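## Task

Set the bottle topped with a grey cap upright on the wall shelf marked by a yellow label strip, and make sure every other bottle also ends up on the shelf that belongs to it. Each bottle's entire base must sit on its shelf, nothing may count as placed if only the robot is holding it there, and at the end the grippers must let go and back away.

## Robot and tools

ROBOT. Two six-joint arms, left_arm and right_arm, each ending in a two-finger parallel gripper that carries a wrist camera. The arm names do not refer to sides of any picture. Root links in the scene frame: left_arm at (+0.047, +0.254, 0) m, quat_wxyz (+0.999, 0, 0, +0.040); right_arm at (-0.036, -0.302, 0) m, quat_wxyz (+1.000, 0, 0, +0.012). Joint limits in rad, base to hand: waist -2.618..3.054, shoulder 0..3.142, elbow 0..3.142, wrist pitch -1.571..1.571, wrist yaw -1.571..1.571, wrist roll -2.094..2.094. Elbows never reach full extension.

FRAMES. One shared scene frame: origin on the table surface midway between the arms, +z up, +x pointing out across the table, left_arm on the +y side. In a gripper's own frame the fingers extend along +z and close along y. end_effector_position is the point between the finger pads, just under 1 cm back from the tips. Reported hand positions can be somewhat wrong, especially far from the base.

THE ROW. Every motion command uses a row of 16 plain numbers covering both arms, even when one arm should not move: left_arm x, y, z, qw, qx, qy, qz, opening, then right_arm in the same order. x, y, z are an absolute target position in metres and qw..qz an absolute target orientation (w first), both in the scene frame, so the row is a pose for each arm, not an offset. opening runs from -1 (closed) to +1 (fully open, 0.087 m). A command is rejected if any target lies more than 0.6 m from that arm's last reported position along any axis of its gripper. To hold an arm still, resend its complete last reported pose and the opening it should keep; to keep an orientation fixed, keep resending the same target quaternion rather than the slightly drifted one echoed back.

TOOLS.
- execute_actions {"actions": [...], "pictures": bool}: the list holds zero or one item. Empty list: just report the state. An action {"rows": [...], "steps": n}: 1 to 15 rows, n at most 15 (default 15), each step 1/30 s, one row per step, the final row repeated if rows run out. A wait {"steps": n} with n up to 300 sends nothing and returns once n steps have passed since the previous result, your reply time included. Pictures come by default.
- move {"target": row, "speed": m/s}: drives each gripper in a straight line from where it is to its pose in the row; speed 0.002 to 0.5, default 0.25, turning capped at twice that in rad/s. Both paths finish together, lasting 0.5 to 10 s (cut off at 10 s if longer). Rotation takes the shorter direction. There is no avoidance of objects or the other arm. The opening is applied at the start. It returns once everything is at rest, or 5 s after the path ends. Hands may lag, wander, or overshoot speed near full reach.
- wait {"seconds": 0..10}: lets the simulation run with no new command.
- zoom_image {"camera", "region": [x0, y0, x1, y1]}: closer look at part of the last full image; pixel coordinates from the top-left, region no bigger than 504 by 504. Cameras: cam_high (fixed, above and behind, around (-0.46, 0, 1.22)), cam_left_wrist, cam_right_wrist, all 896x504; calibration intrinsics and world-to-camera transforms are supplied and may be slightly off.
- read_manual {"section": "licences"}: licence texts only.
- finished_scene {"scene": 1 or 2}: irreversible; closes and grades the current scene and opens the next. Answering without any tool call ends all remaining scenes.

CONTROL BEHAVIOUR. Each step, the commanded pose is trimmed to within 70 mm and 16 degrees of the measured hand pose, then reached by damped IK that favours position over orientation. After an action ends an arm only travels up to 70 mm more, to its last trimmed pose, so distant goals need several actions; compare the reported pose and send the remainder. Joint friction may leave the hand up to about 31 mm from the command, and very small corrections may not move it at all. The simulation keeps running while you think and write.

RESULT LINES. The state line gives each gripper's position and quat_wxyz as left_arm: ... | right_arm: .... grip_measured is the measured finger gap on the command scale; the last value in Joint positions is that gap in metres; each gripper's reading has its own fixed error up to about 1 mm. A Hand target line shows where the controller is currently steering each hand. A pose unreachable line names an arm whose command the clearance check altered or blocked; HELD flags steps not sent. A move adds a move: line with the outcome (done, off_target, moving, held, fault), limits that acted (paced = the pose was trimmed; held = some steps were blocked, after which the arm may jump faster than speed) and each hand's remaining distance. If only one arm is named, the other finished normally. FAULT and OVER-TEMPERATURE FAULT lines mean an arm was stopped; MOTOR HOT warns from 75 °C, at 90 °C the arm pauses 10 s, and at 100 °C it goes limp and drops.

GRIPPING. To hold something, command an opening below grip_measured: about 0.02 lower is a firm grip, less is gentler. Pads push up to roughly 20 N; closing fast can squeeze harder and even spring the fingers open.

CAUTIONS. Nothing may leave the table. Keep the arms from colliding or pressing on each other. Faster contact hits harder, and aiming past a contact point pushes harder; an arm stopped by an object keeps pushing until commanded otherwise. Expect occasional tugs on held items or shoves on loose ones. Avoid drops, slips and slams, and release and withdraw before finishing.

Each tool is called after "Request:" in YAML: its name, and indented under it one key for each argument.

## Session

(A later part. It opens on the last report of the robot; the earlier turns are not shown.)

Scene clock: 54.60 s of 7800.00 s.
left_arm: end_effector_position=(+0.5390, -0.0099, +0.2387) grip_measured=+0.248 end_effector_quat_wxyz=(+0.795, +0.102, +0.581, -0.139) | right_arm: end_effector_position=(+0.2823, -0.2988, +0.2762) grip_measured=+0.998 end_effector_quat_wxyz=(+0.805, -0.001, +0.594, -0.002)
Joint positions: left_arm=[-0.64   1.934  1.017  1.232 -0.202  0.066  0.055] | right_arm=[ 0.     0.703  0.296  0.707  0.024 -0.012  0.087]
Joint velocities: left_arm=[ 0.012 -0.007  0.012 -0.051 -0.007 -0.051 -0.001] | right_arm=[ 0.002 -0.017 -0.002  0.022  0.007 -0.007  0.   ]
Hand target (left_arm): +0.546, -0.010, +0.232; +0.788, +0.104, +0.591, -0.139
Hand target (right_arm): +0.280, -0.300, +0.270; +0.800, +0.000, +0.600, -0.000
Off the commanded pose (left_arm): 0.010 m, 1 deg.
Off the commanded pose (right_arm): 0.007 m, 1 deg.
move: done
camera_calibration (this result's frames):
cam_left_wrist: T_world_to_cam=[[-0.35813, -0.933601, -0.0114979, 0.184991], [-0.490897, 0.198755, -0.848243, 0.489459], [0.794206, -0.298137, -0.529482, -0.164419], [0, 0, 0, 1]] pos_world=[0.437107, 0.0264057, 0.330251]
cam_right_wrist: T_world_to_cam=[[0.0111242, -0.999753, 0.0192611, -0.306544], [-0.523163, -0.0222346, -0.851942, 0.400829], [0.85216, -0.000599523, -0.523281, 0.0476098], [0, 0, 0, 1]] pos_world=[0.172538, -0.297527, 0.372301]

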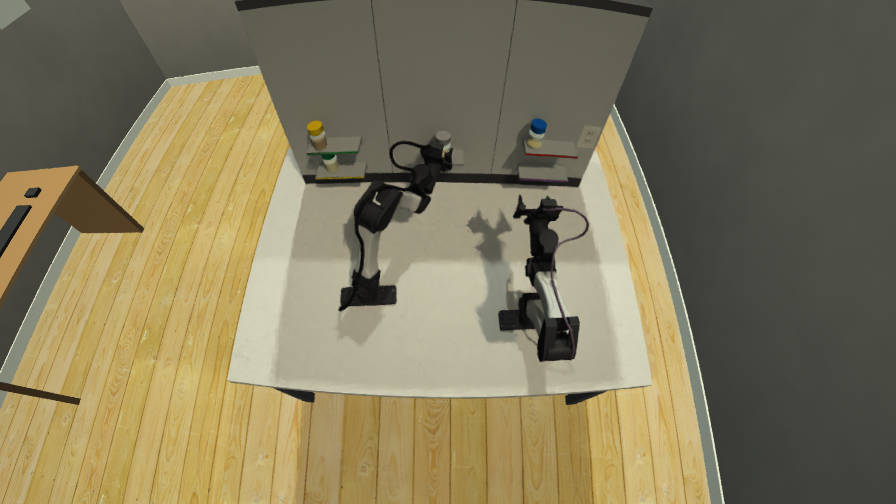

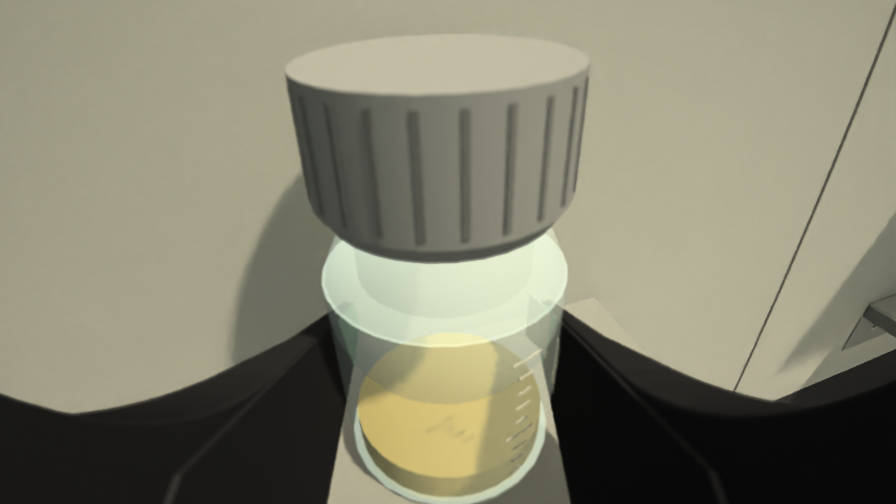

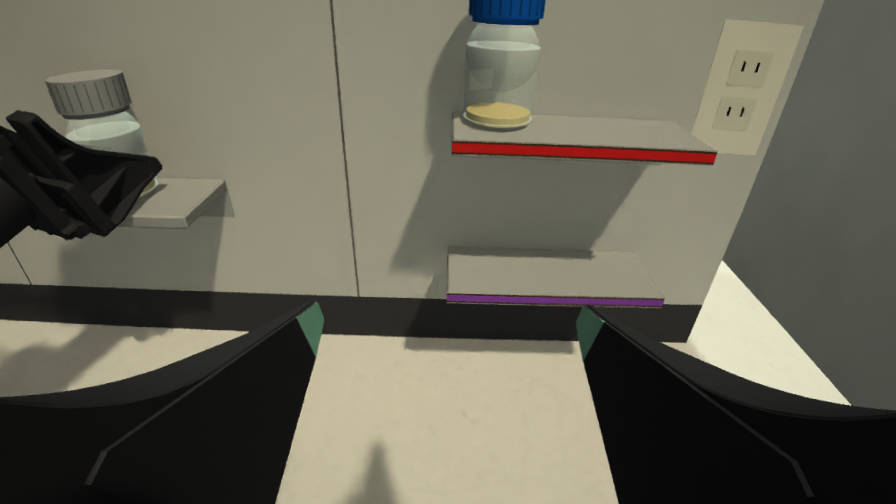

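Request:
move:
  target: [0.52,-0.005,0.28,0.788,0.104,0.591,-0.139,0.1,0.28,-0.3,0.27,0.8,0,0.6,0,1]
  speed: 0.06

Request:
move:
  target: [0.42,0.05,0.28,0.788,0.104,0.591,-0.139,0.1,0.28,-0.3,0.27,0.8,0,0.6,0,1]
  speed: 0.15

Request:
move:
  target: [0.42,0.335,0.205,0.8,0,0.6,0,0.1,0.28,-0.3,0.27,0.8,0,0.6,0,1]
  speed: 0.2

Scene clock: 57.50 s of 7800.00 s.
left_arm: end_effector_position=(+0.5248, -0.0046, +0.2670) grip_measured=+0.248 end_effector_quat_wxyz=(+0.779, +0.111, +0.603, -0.134) | right_arm: end_effector_position=(+0.2823, -0.2988, +0.2762) grip_measured=+0.998 end_effector_quat_wxyz=(+0.805, -0.001, +0.594, -0.002)
Joint positions: left_arm=[-0.648  1.783  1.017  1.023 -0.208  0.066  0.055] | right_arm=[ 0.     0.703  0.296  0.707  0.024 -0.012  0.087]
Joint velocities: left_arm=[-0.007 -0.017 -0.017  0.051 -0.037 -0.037 -0.   ] | right_arm=[-0.017 -0.002  0.007  0.007 -0.066  0.051  0.001]
Hand target (left_arm): +0.520, -0.005, +0.280; +0.788, +0.104, +0.591, -0.139
Hand target (right_arm): +0.280, -0.300, +0.270; +0.800, +0.000, +0.600, -0.000
Off the commanded pose (left_arm): 0.014 m, 2 deg.
Off the commanded pose (right_arm): 0.007 m, 1 deg.
move: off_target (left_arm)
camera_calibration (this result's frames):
cam_left_wrist: T_world_to_cam=[[-0.36059, -0.932487, -0.0210391, 0.188985], [-0.531829, 0.224082, -0.816667, 0.518678], [0.766246, -0.283292, -0.576726, -0.109196], [0, 0, 0, 1]] pos_world=[0.427665, 0.0290647, 0.364586]
cam_right_wrist: T_world_to_cam=[[0.0111242, -0.999753, 0.0192611, -0.306544], [-0.523163, -0.0222346, -0.851942, 0.400829], [0.85216, -0.000599523, -0.523281, 0.0476098], [0, 0, 0, 1]] pos_world=[0.172538, -0.297527, 0.372301]

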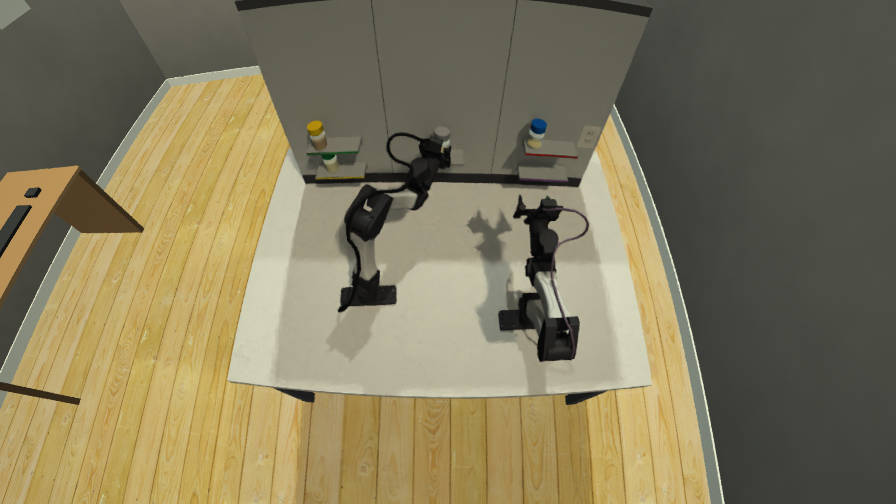

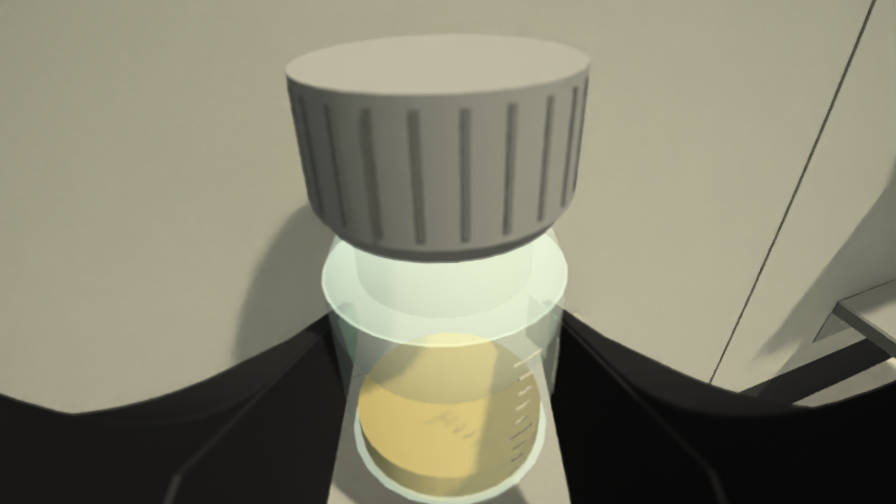

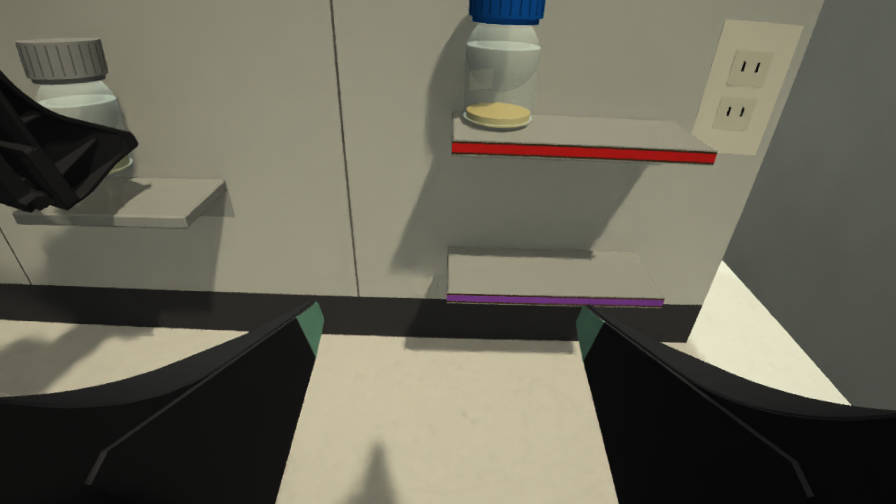

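Scene clock: 58.87 s of 7800.00 s.
left_arm: end_effector_position=(+0.4262, +0.0487, +0.2767) grip_measured=+0.248 end_effector_quat_wxyz=(+0.783, +0.106, +0.597, -0.139) | right_arm: end_effector_position=(+0.2823, -0.2988, +0.2762) grip_measured=+0.998 end_effector_quat_wxyz=(+0.805, -0.001, +0.594, -0.002)
Joint positions: left_arm=[-0.679  1.345  0.607  1.013 -0.239  0.066  0.055] | right_arm=[ 0.     0.703  0.296  0.707  0.024 -0.012  0.087]
Joint velocities: left_arm=[ 0.002 -0.037 -0.012 -0.095 -0.022  0.022  0.   ] | right_arm=[ 0.012 -0.022  0.022 -0.022  0.007  0.007  0.001]
Hand target (left_arm): +0.420, +0.050, +0.280; +0.788, +0.104, +0.591, -0.139
Hand target (right_arm): +0.280, -0.300, +0.270; +0.800, +0.000, +0.600, -0.000
Off the commanded pose (left_arm): 0.007 m, 1 deg.
Off the commanded pose (right_arm): 0.007 m, 1 deg.
move: done
camera_calibration (this result's frames):
cam_left_wrist: T_world_to_cam=[[-0.36169, -0.932247, -0.00976827, 0.200694], [-0.522767, 0.211474, -0.825829, 0.461459], [0.771942, -0.293587, -0.563837, -0.0185271], [0, 0, 0, 1]] pos_world=[0.328126, 0.0840708, 0.3726]
cam_right_wrist: T_world_to_cam=[[0.0111242, -0.999753, 0.0192611, -0.306544], [-0.523163, -0.0222346, -0.851942, 0.400829], [0.85216, -0.000599523, -0.523281, 0.0476098], [0, 0, 0, 1]] pos_world=[0.172538, -0.297527, 0.372301]

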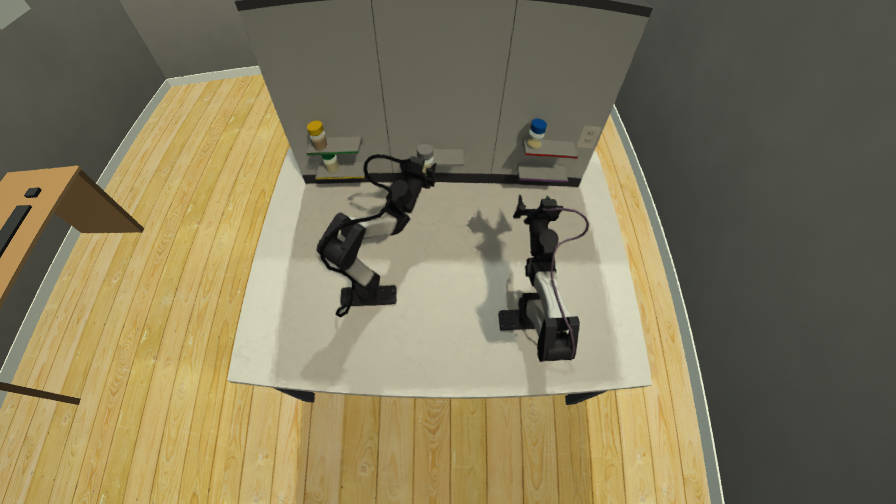

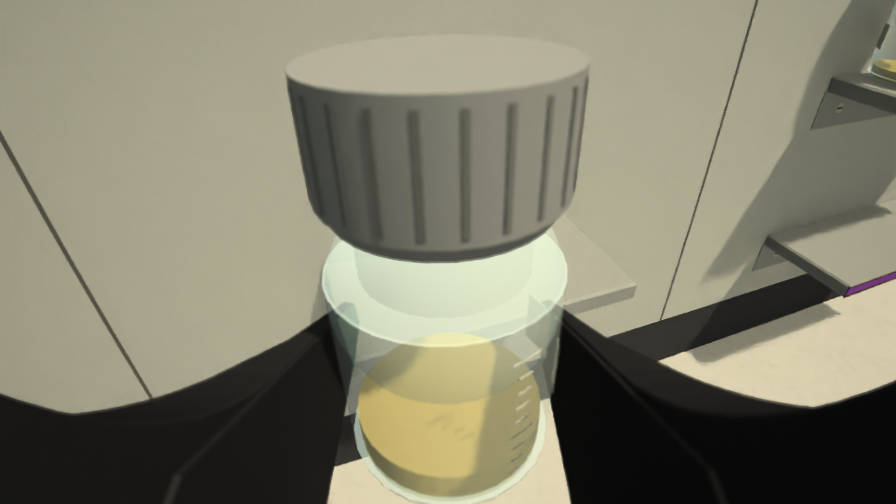

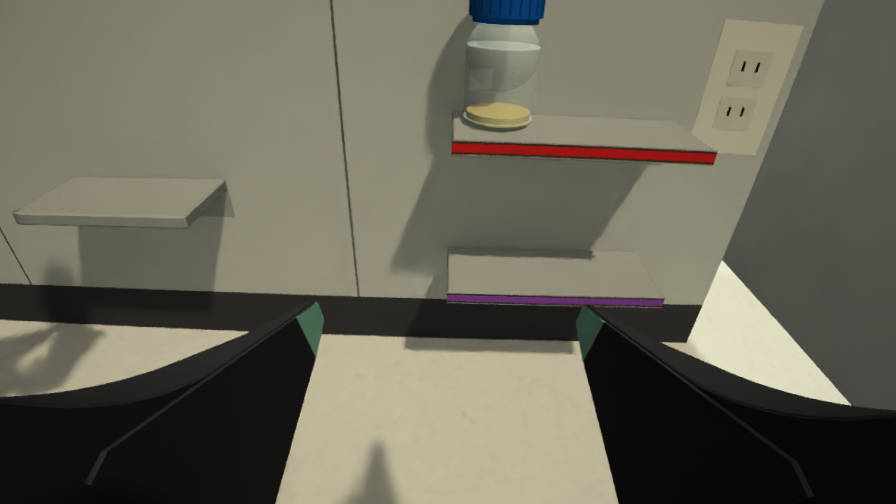

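Scene clock: 61.07 s of 7800.00 s.
left_arm: end_effector_position=(+0.4242, +0.3345, +0.2058) grip_measured=+0.248 end_effector_quat_wxyz=(+0.797, +0.002, +0.604, +0.004) | right_arm: end_effector_position=(+0.2823, -0.2988, +0.2762) grip_measured=+0.998 end_effector_quat_wxyz=(+0.805, -0.001, +0.594, -0.002)
Joint positions: left_arm=[ 0.308  1.441  0.296  1.44   0.371 -0.101  0.055] | right_arm=[ 0.     0.703  0.296  0.707  0.024 -0.012  0.087]
Joint velocities: left_arm=[-0.002 -0.007 -0.012 -0.051 -0.022 -0.007 -0.   ] | right_arm=[-0.017 -0.017 -0.012  0.037  0.066  0.022  0.   ]
Hand target (left_arm): +0.422, +0.335, +0.204; +0.800, +0.003, +0.600, +0.003
Hand target (right_arm): +0.280, -0.300, +0.270; +0.800, +0.000, +0.600, -0.000
Off the commanded pose (left_arm): 0.004 m, 1 deg.
Off the commanded pose (right_arm): 0.007 m, 1 deg.
move: done
camera_calibration (this result's frames):
cam_left_wrist: T_world_to_cam=[[-0.015694, -0.999713, -0.0180958, 0.3432], [-0.557722, 0.0237735, -0.829687, 0.419839], [0.829879, -0.00292869, -0.557935, -0.0959859], [0, 0, 0, 1]] pos_world=[0.319196, 0.33284, 0.300991]
cam_right_wrist: T_world_to_cam=[[0.0111242, -0.999753, 0.0192611, -0.306544], [-0.523163, -0.0222346, -0.851942, 0.400829], [0.85216, -0.000599523, -0.523281, 0.0476098], [0, 0, 0, 1]] pos_world=[0.172538, -0.297527, 0.372301]

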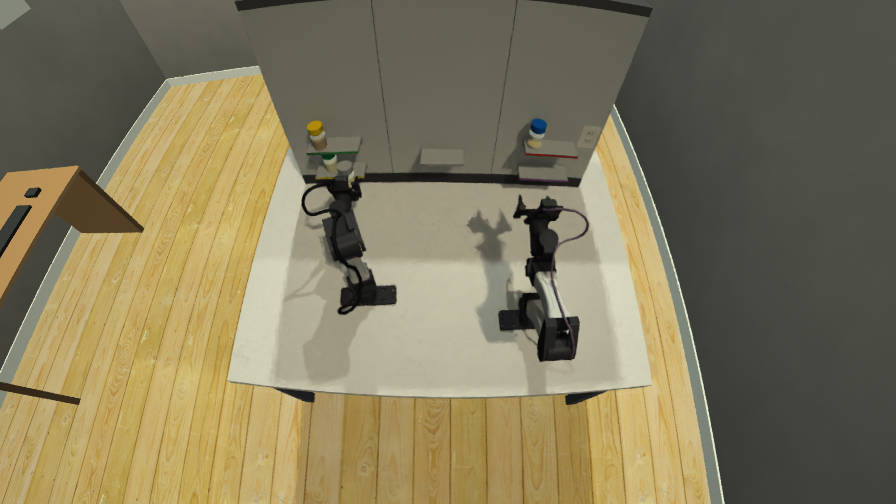

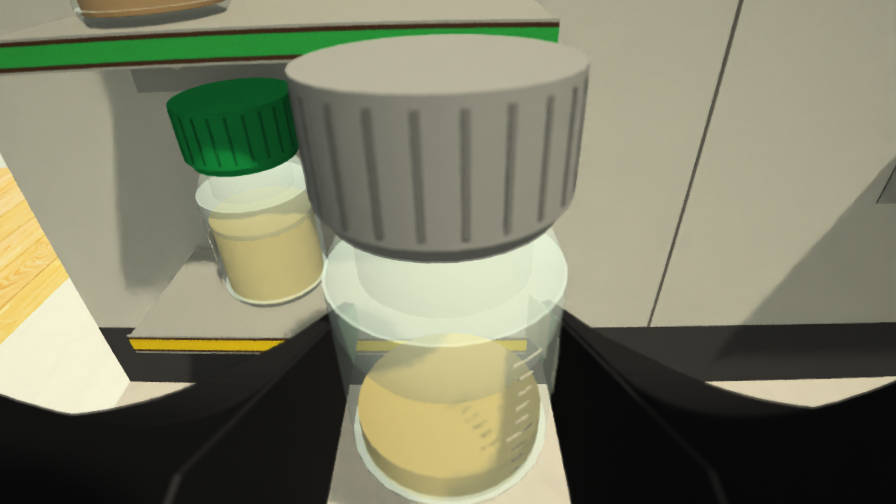

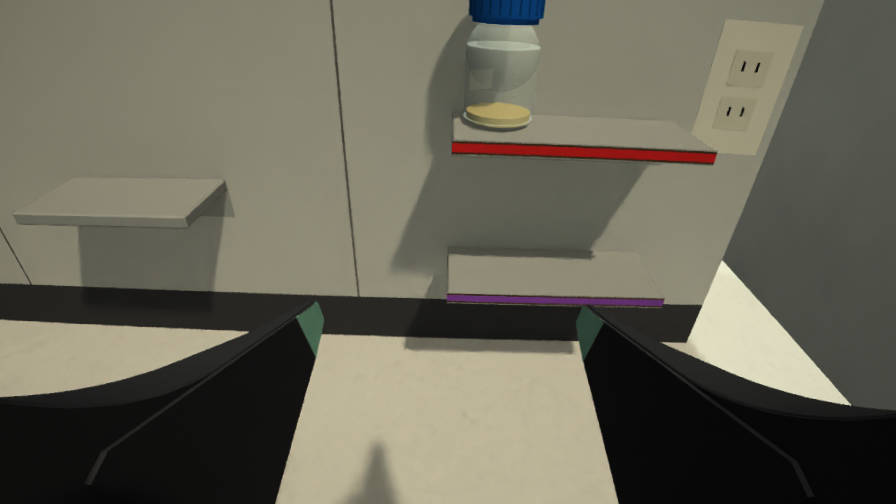

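Request:
move:
  target: [0.45,0.338,0.183,0.8,0,0.6,0,0.1,0.28,-0.3,0.27,0.8,0,0.6,0,1]
  speed: 0.05

Scene clock: 64.63 s of 7800.00 s.
left_arm: end_effector_position=(+0.4430, +0.3365, +0.1688) grip_measured=+0.248 end_effector_quat_wxyz=(+0.778, -0.007, +0.628, -0.008) | right_arm: end_effector_position=(+0.2823, -0.2988, +0.2762) grip_measured=+0.998 end_effector_quat_wxyz=(+0.805, -0.001, +0.594, -0.002)
Joint positions: left_arm=[ 0.29   1.636  0.329  1.534  0.361 -0.103  0.055] | right_arm=[ 0.     0.703  0.296  0.707  0.024 -0.012  0.087]
Joint velocities: left_arm=[-0.022  0.007 -0.007  0.022  0.037 -0.022  0.   ] | right_arm=[ 0.022 -0.007 -0.002 -0.022  0.022 -0.007 -0.001]
Hand target (left_arm): +0.449, +0.338, +0.183; +0.794, -0.001, +0.608, -0.000
Hand target (right_arm): +0.280, -0.300, +0.270; +0.800, +0.000, +0.600, -0.000
Off the commanded pose (left_arm): 0.016 m, 4 deg.
Off the commanded pose (right_arm): 0.007 m, 1 deg.
joint sent to its limit (left arm) — the command would take joint 4 (wrist pitch) past its upper limit, so that joint was sent only as far as its limit.
move: off_target (left_arm)
camera_calibration (this result's frames):
cam_left_wrist: T_world_to_cam=[[-0.0233674, -0.999655, 0.0119688, 0.343205], [-0.608328, 0.00471738, -0.793671, 0.422384], [0.793341, -0.025827, -0.608229, -0.0998838], [0, 0, 0, 1]] pos_world=[0.34421, 0.338515, 0.270374]
cam_right_wrist: T_world_to_cam=[[0.0111242, -0.999753, 0.0192611, -0.306544], [-0.523163, -0.0222346, -0.851942, 0.400829], [0.85216, -0.000599523, -0.523281, 0.0476098], [0, 0, 0, 1]] pos_world=[0.172538, -0.297527, 0.372301]

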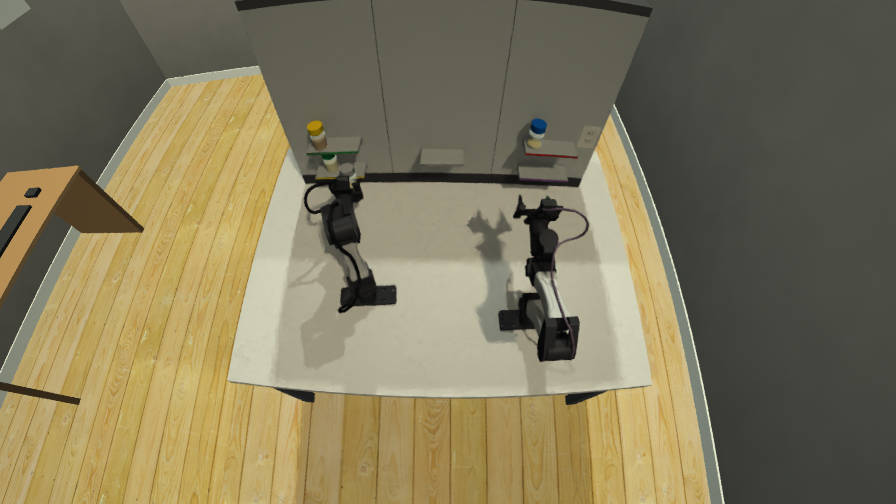

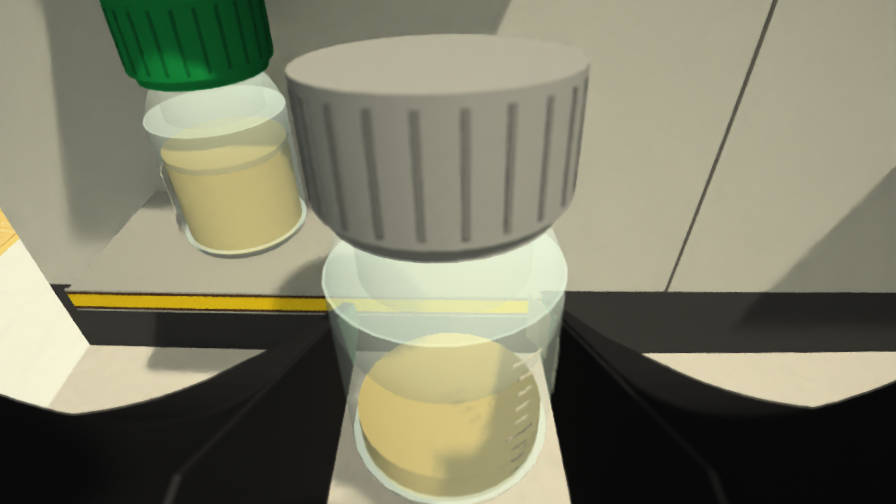

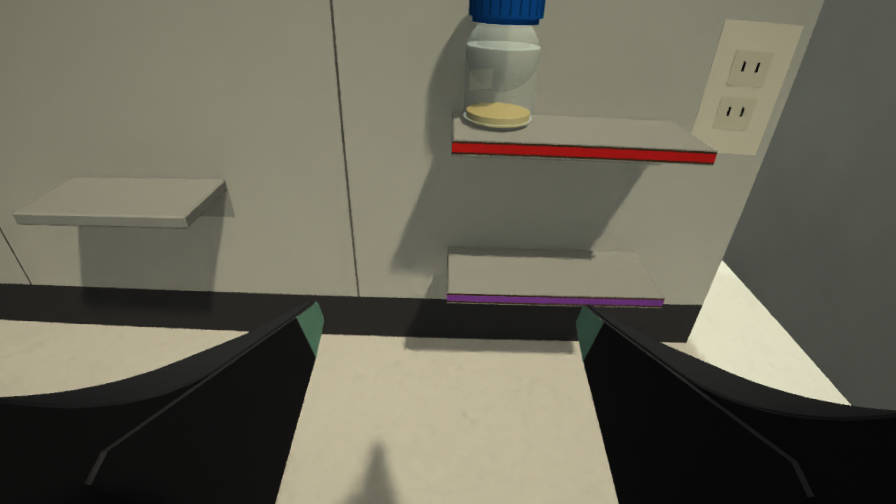

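Request:
move:
  target: [0.452,0.338,0.197,0.8,0,0.6,0,0.1,0.28,-0.3,0.27,0.8,0,0.6,0,1]
  speed: 0.04

Scene clock: 68.23 s of 7800.00 s.
left_arm: end_effector_position=(+0.4471, +0.3385, +0.1721) grip_measured=+0.248 end_effector_quat_wxyz=(+0.779, -0.007, +0.627, -0.007) | right_arm: end_effector_position=(+0.2823, -0.2988, +0.2762) grip_measured=+0.998 end_effector_quat_wxyz=(+0.805, -0.001, +0.594, -0.002)
Joint positions: left_arm=[ 0.29   1.636  0.349  1.517  0.359 -0.103  0.055] | right_arm=[ 0.     0.703  0.296  0.707  0.024 -0.012  0.087]
Joint velocities: left_arm=[-0.002  0.002 -0.002 -0.066 -0.022 -0.022  0.   ] | right_arm=[ 0.002  0.002  0.007  0.037  0.037  0.066 -0.001]
Hand target (left_arm): +0.451, +0.338, +0.197; +0.800, +0.000, +0.600, -0.000
Hand target (right_arm): +0.280, -0.300, +0.270; +0.800, +0.000, +0.600, -0.000
Off the commanded pose (left_arm): 0.025 m, 4 deg.
Off the commanded pose (right_arm): 0.007 m, 1 deg.
move: off_target (left_arm)
camera_calibration (this result's frames):
cam_left_wrist: T_world_to_cam=[[-0.0211738, -0.999712, 0.0112792, 0.344381], [-0.605929, 0.00385822, -0.79551, 0.426918], [0.795237, -0.0236783, -0.605836, -0.103052], [0, 0, 0, 1]] pos_world=[0.347925, 0.340194, 0.2733]
cam_right_wrist: T_world_to_cam=[[0.0111242, -0.999753, 0.0192611, -0.306544], [-0.523163, -0.0222346, -0.851942, 0.400829], [0.85216, -0.000599523, -0.523281, 0.0476098], [0, 0, 0, 1]] pos_world=[0.172538, -0.297527, 0.372301]

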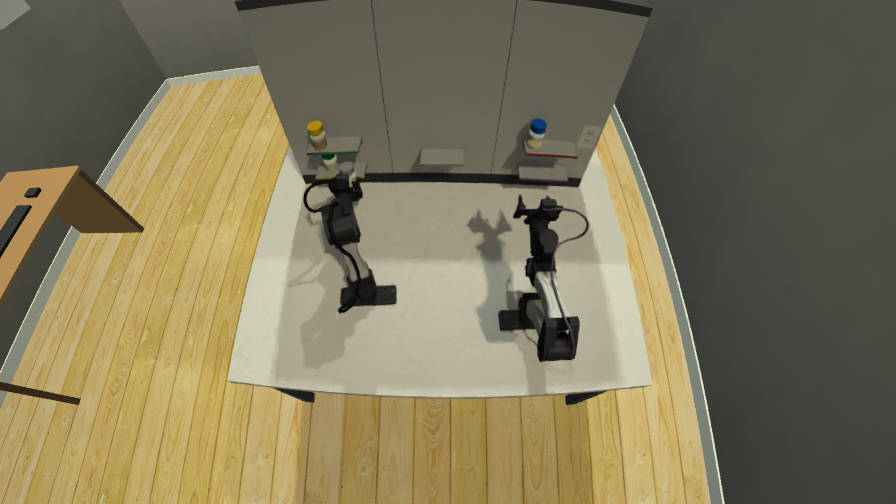

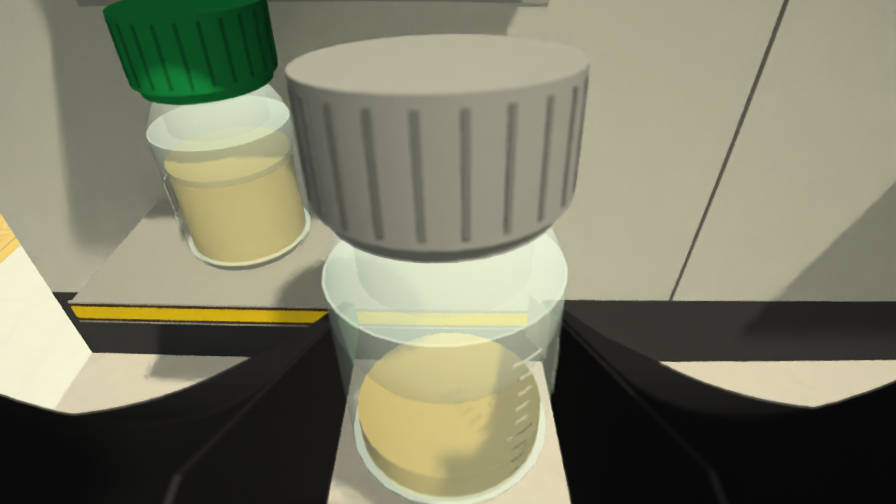

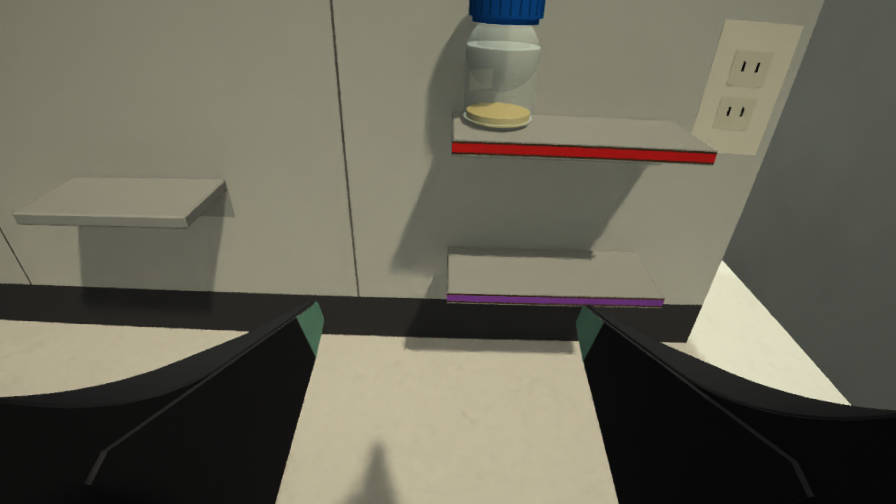

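Request:
move:
  target: [0.452,0.338,0.21,0.8,0,0.6,0,0.1,0.28,-0.3,0.27,0.8,0,0.6,0,1]
  speed: 0.04

Scene clock: 70.53 s of 7800.00 s.
left_arm: end_effector_position=(+0.4476, +0.3388, +0.1873) grip_measured=+0.248 end_effector_quat_wxyz=(+0.781, -0.006, +0.624, -0.006) | right_arm: end_effector_position=(+0.2823, -0.2988, +0.2762) grip_measured=+0.998 end_effector_quat_wxyz=(+0.805, -0.001, +0.594, -0.002)
Joint positions: left_arm=[ 0.29   1.565  0.369  1.435  0.358 -0.103  0.055] | right_arm=[ 0.     0.703  0.296  0.707  0.024 -0.012  0.087]
Joint velocities: left_arm=[-0.002 -0.007 -0.002  0.051  0.037 -0.066 -0.   ] | right_arm=[ 0.007  0.017 -0.012 -0.051  0.037  0.007 -0.002]
Hand target (left_arm): +0.451, +0.338, +0.210; +0.800, +0.000, +0.600, -0.000
Hand target (right_arm): +0.280, -0.300, +0.270; +0.800, +0.000, +0.600, -0.000
Off the commanded pose (left_arm): 0.023 m, 4 deg.
Off the commanded pose (right_arm): 0.007 m, 1 deg.
move: off_target (left_arm)
camera_calibration (this result's frames):
cam_left_wrist: T_world_to_cam=[[-0.0208848, -0.999751, 0.00786815, 0.345023], [-0.599094, 0.00621385, -0.800655, 0.436453], [0.800406, -0.0214353, -0.599074, -0.0986098], [0, 0, 0, 1]] pos_world=[0.34761, 0.340111, 0.287659]
cam_right_wrist: T_world_to_cam=[[0.0111242, -0.999753, 0.0192611, -0.306544], [-0.523163, -0.0222346, -0.851942, 0.400829], [0.85216, -0.000599523, -0.523281, 0.0476098], [0, 0, 0, 1]] pos_world=[0.172538, -0.297527, 0.372301]

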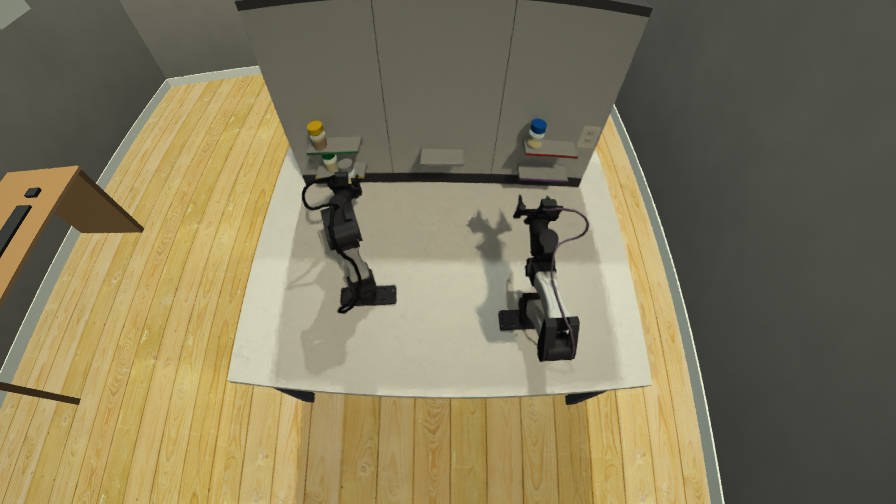

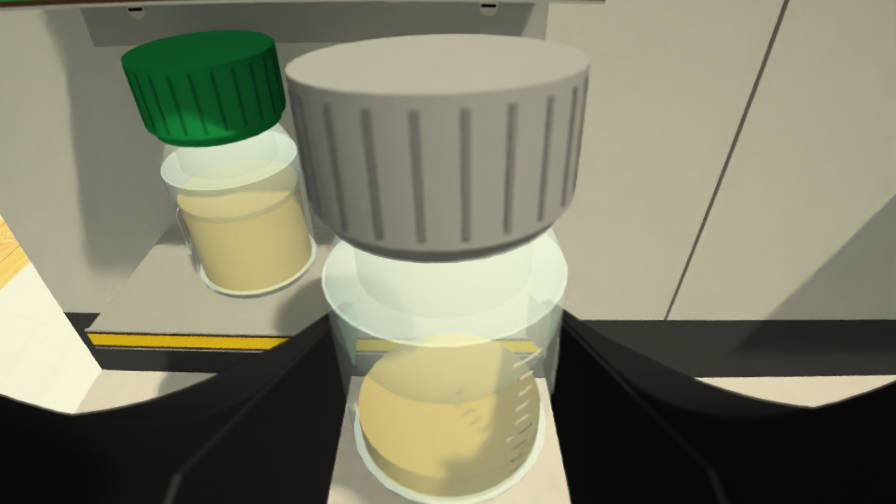

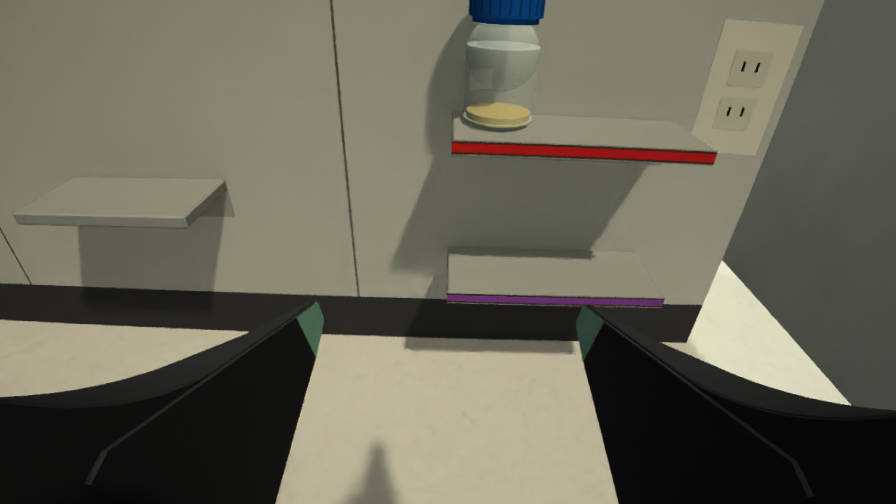

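Request:
move:
  target: [0.495,0.338,0.187,0.8,0,0.6,0,0.1,0.28,-0.3,0.27,0.8,0,0.6,0,1]
  speed: 0.04

Scene clock: 73.10 s of 7800.00 s.
left_arm: end_effector_position=(+0.4881, +0.3368, +0.1729) grip_measured=+0.248 end_effector_quat_wxyz=(+0.783, -0.006, +0.621, -0.009) | right_arm: end_effector_position=(+0.2823, -0.2988, +0.2762) grip_measured=+0.998 end_effector_quat_wxyz=(+0.805, -0.001, +0.594, -0.002)
Joint positions: left_arm=[ 0.234  1.771  0.499  1.513  0.307 -0.095  0.055] | right_arm=[ 0.     0.703  0.296  0.707  0.024 -0.012  0.087]
Joint velocities: left_arm=[ 0.002  0.017  0.007  0.051  0.007 -0.022  0.001] | right_arm=[-0.012 -0.017  0.007 -0.007 -0.037  0.007  0.   ]
Hand target (left_arm): +0.494, +0.337, +0.187; +0.800, +0.000, +0.600, -0.000
Hand target (right_arm): +0.280, -0.300, +0.270; +0.800, +0.000, +0.600, -0.000
Off the commanded pose (left_arm): 0.016 m, 3 deg.
Off the commanded pose (right_arm): 0.007 m, 1 deg.
move: off_target (left_arm)
camera_calibration (this result's frames):
cam_left_wrist: T_world_to_cam=[[-0.026501, -0.999585, 0.0113312, 0.346104], [-0.59406, 0.0066312, -0.804393, 0.447244], [0.803984, -0.0280487, -0.593989, -0.140101], [0, 0, 0, 1]] pos_world=[0.387501, 0.339065, 0.272619]
cam_right_wrist: T_world_to_cam=[[0.0111242, -0.999753, 0.0192611, -0.306544], [-0.523163, -0.0222346, -0.851942, 0.400829], [0.85216, -0.000599523, -0.523281, 0.0476098], [0, 0, 0, 1]] pos_world=[0.172538, -0.297527, 0.372301]

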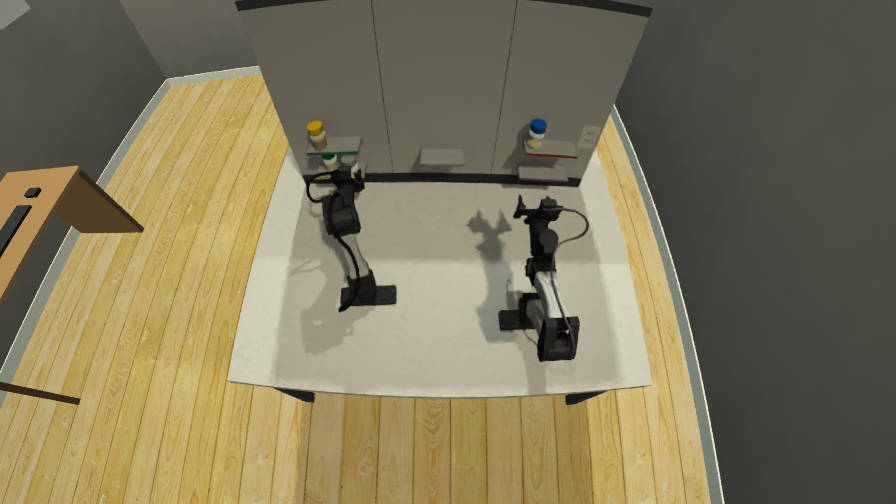

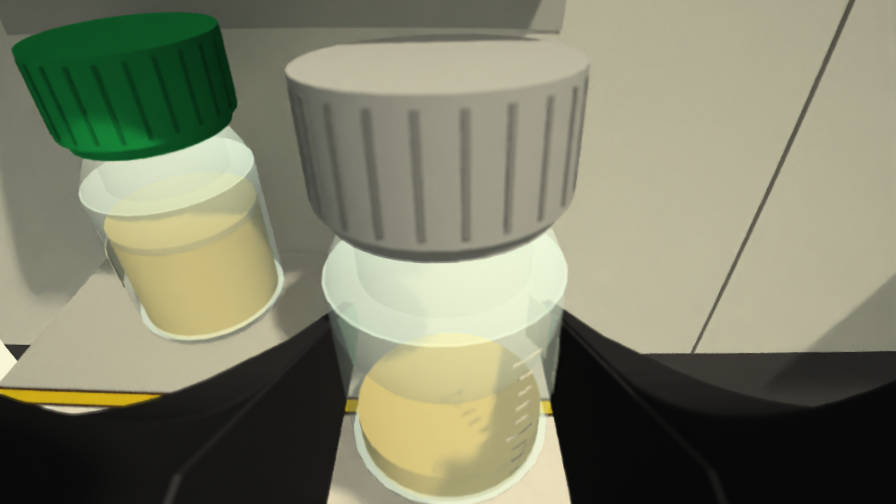

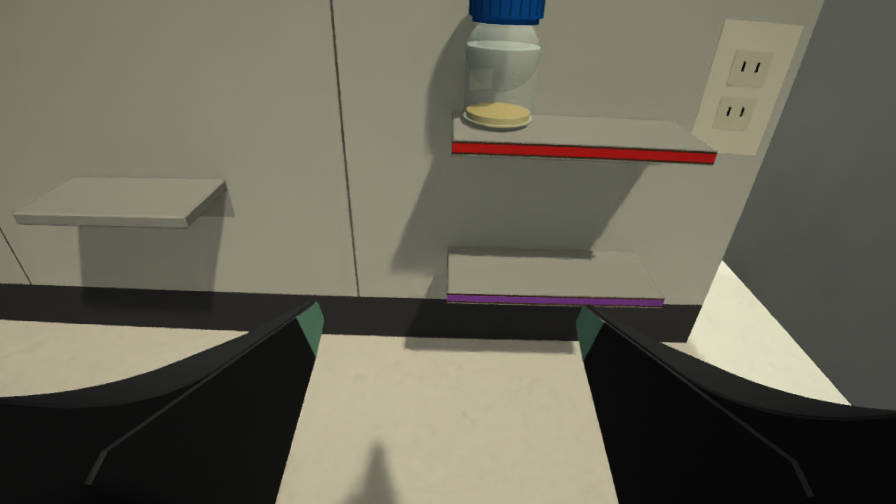

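Request:
move:
  target: [0.55,0.340,0.198,0.8,0,0.6,0,0.1,0.28,-0.3,0.27,0.8,0,0.6,0,1]
  speed: 0.04

Scene clock: 76.20 s of 7800.00 s.
left_arm: end_effector_position=(+0.5430, +0.3398, +0.1885) grip_measured=+0.248 end_effector_quat_wxyz=(+0.790, -0.003, +0.614, -0.006) | right_arm: end_effector_position=(+0.2823, -0.2988, +0.2762) grip_measured=+0.998 end_effector_quat_wxyz=(+0.805, -0.001, +0.594, -0.002)
Joint positions: left_arm=[ 0.19   1.879  0.733  1.404  0.265 -0.082  0.055] | right_arm=[ 0.     0.703  0.296  0.707  0.024 -0.012  0.087]
Joint velocities: left_arm=[ 0.002  0.007 -0.007 -0.007 -0.007 -0.007 -0.001] | right_arm=[ 0.002 -0.012  0.002  0.081 -0.037  0.022 -0.001]
Hand target (left_arm): +0.549, +0.340, +0.198; +0.800, -0.000, +0.600, -0.000
Hand target (right_arm): +0.280, -0.300, +0.270; +0.800, +0.000, +0.600, -0.000
Off the commanded pose (left_arm): 0.012 m, 2 deg.
Off the commanded pose (right_arm): 0.007 m, 1 deg.
move: off_target (left_arm)
camera_calibration (this result's frames):
cam_left_wrist: T_world_to_cam=[[-0.0259317, -0.99966, 0.00282136, 0.351665], [-0.577984, 0.0126903, -0.815949, 0.4838], [0.815636, -0.0227896, -0.578117, -0.185942], [0, 0, 0, 1]] pos_world=[0.440409, 0.341168, 0.286268]
cam_right_wrist: T_world_to_cam=[[0.0111242, -0.999753, 0.0192611, -0.306544], [-0.523163, -0.0222346, -0.851942, 0.400829], [0.85216, -0.000599523, -0.523281, 0.0476098], [0, 0, 0, 1]] pos_world=[0.172538, -0.297527, 0.372301]

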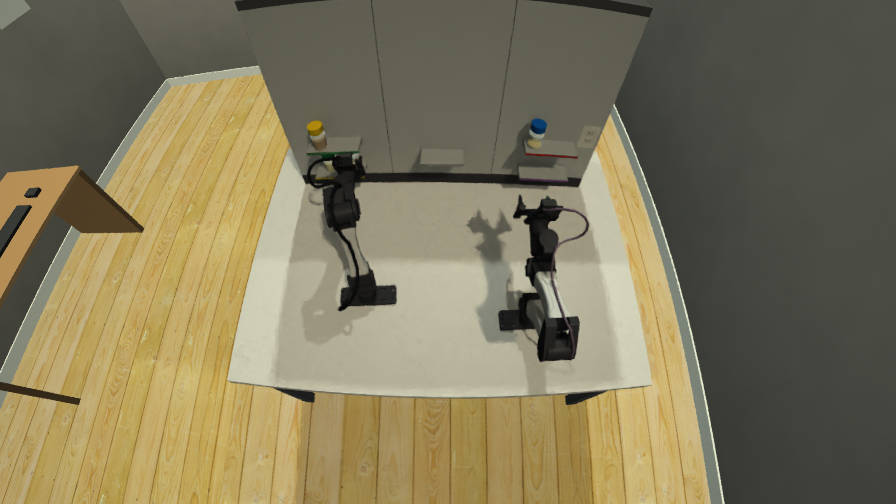

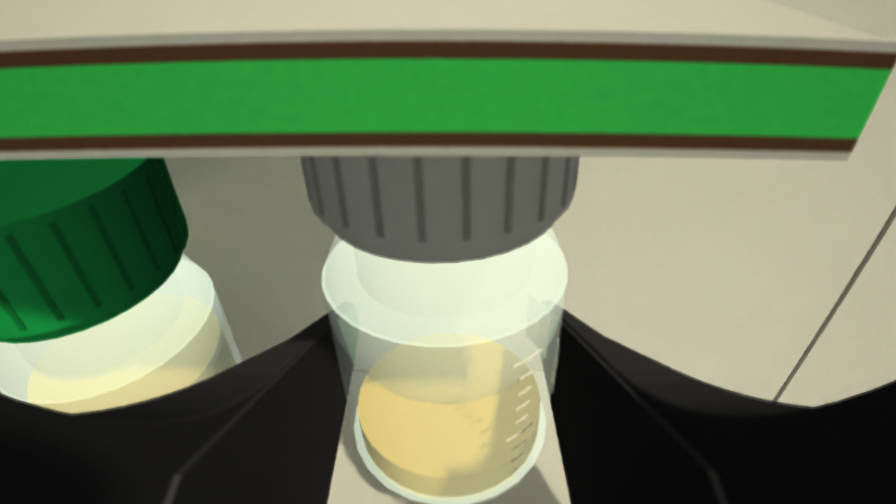

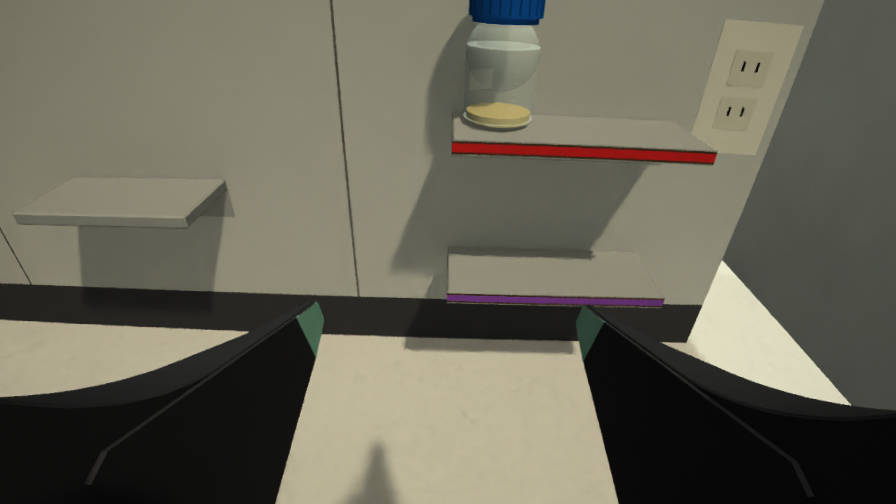

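Request:
move:
  target: [0.54,0.340,0.172,0.8,0,0.6,0,0.1,0.28,-0.3,0.27,0.8,0,0.6,0,1]
  speed: 0.025

Scene clock: 78.47 s of 7800.00 s.
left_arm: end_effector_position=(+0.5452, +0.3406, +0.1805) grip_measured=+0.248 end_effector_quat_wxyz=(+0.800, +0.001, +0.599, -0.003) | right_arm: end_effector_position=(+0.2823, -0.2988, +0.2762) grip_measured=+0.998 end_effector_quat_wxyz=(+0.805, -0.001, +0.594, -0.002)
Joint positions: left_arm=[ 0.19   1.951  0.733  1.514  0.264 -0.082  0.055] | right_arm=[ 0.     0.703  0.296  0.707  0.024 -0.012  0.087]
Joint velocities: left_arm=[-0.012  0.007  0.007 -0.007  0.022  0.022 -0.   ] | right_arm=[-0.022 -0.007 -0.012 -0.037 -0.022 -0.066  0.001]
Hand target (left_arm): +0.540, +0.340, +0.172; +0.800, +0.000, +0.600, +0.000
Hand target (right_arm): +0.280, -0.300, +0.270; +0.800, +0.000, +0.600, -0.000
Off the commanded pose (left_arm): 0.010 m, 0 deg.
Off the commanded pose (right_arm): 0.007 m, 1 deg.
move: done
camera_calibration (this result's frames):
cam_left_wrist: T_world_to_cam=[[-0.0249995, -0.999654, -0.0082367, 0.353999], [-0.548186, 0.0205982, -0.836103, 0.463254], [0.835983, -0.0163869, -0.548511, -0.21099], [0, 0, 0, 1]] pos_world=[0.439183, 0.340877, 0.274514]
cam_right_wrist: T_world_to_cam=[[0.0111242, -0.999753, 0.0192611, -0.306544], [-0.523163, -0.0222346, -0.851942, 0.400829], [0.85216, -0.000599523, -0.523281, 0.0476098], [0, 0, 0, 1]] pos_world=[0.172538, -0.297527, 0.372301]

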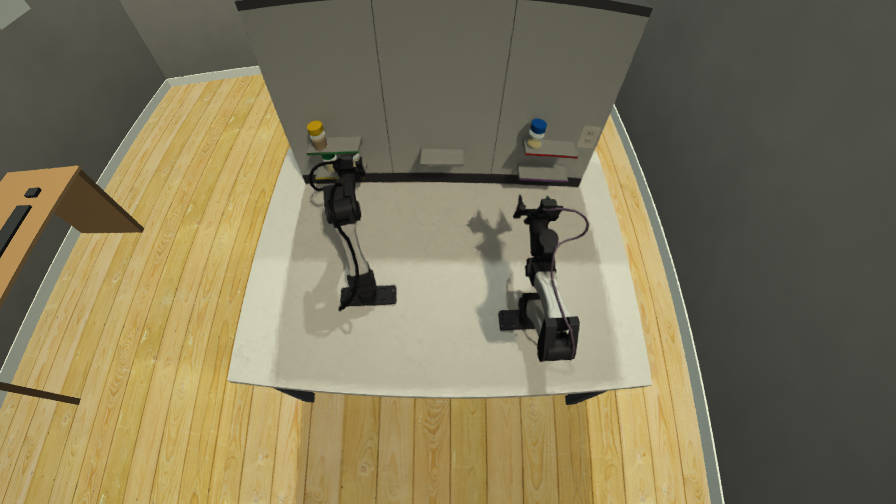

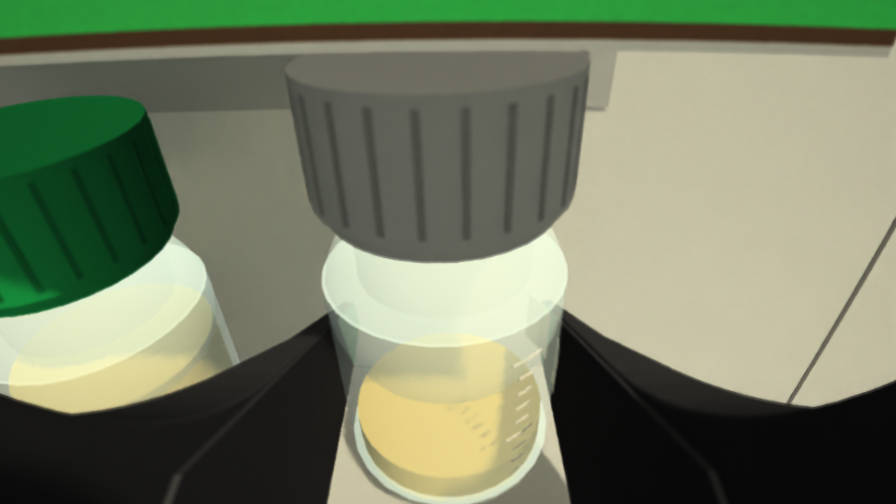

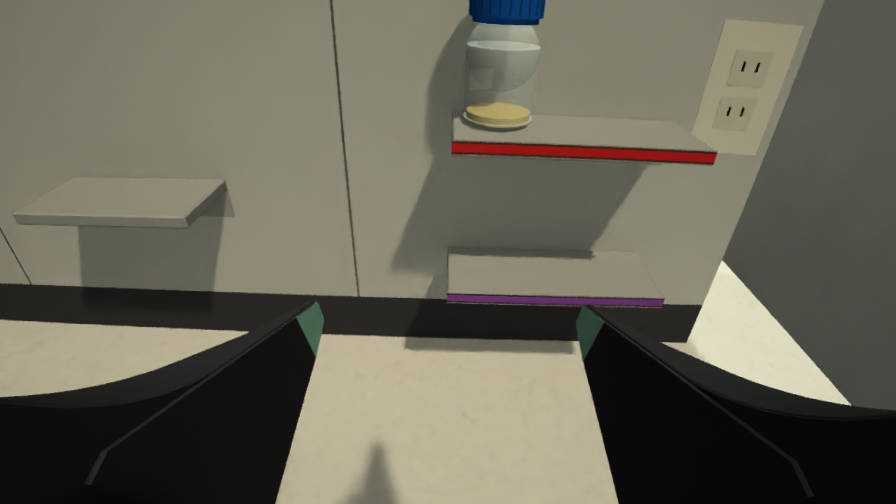

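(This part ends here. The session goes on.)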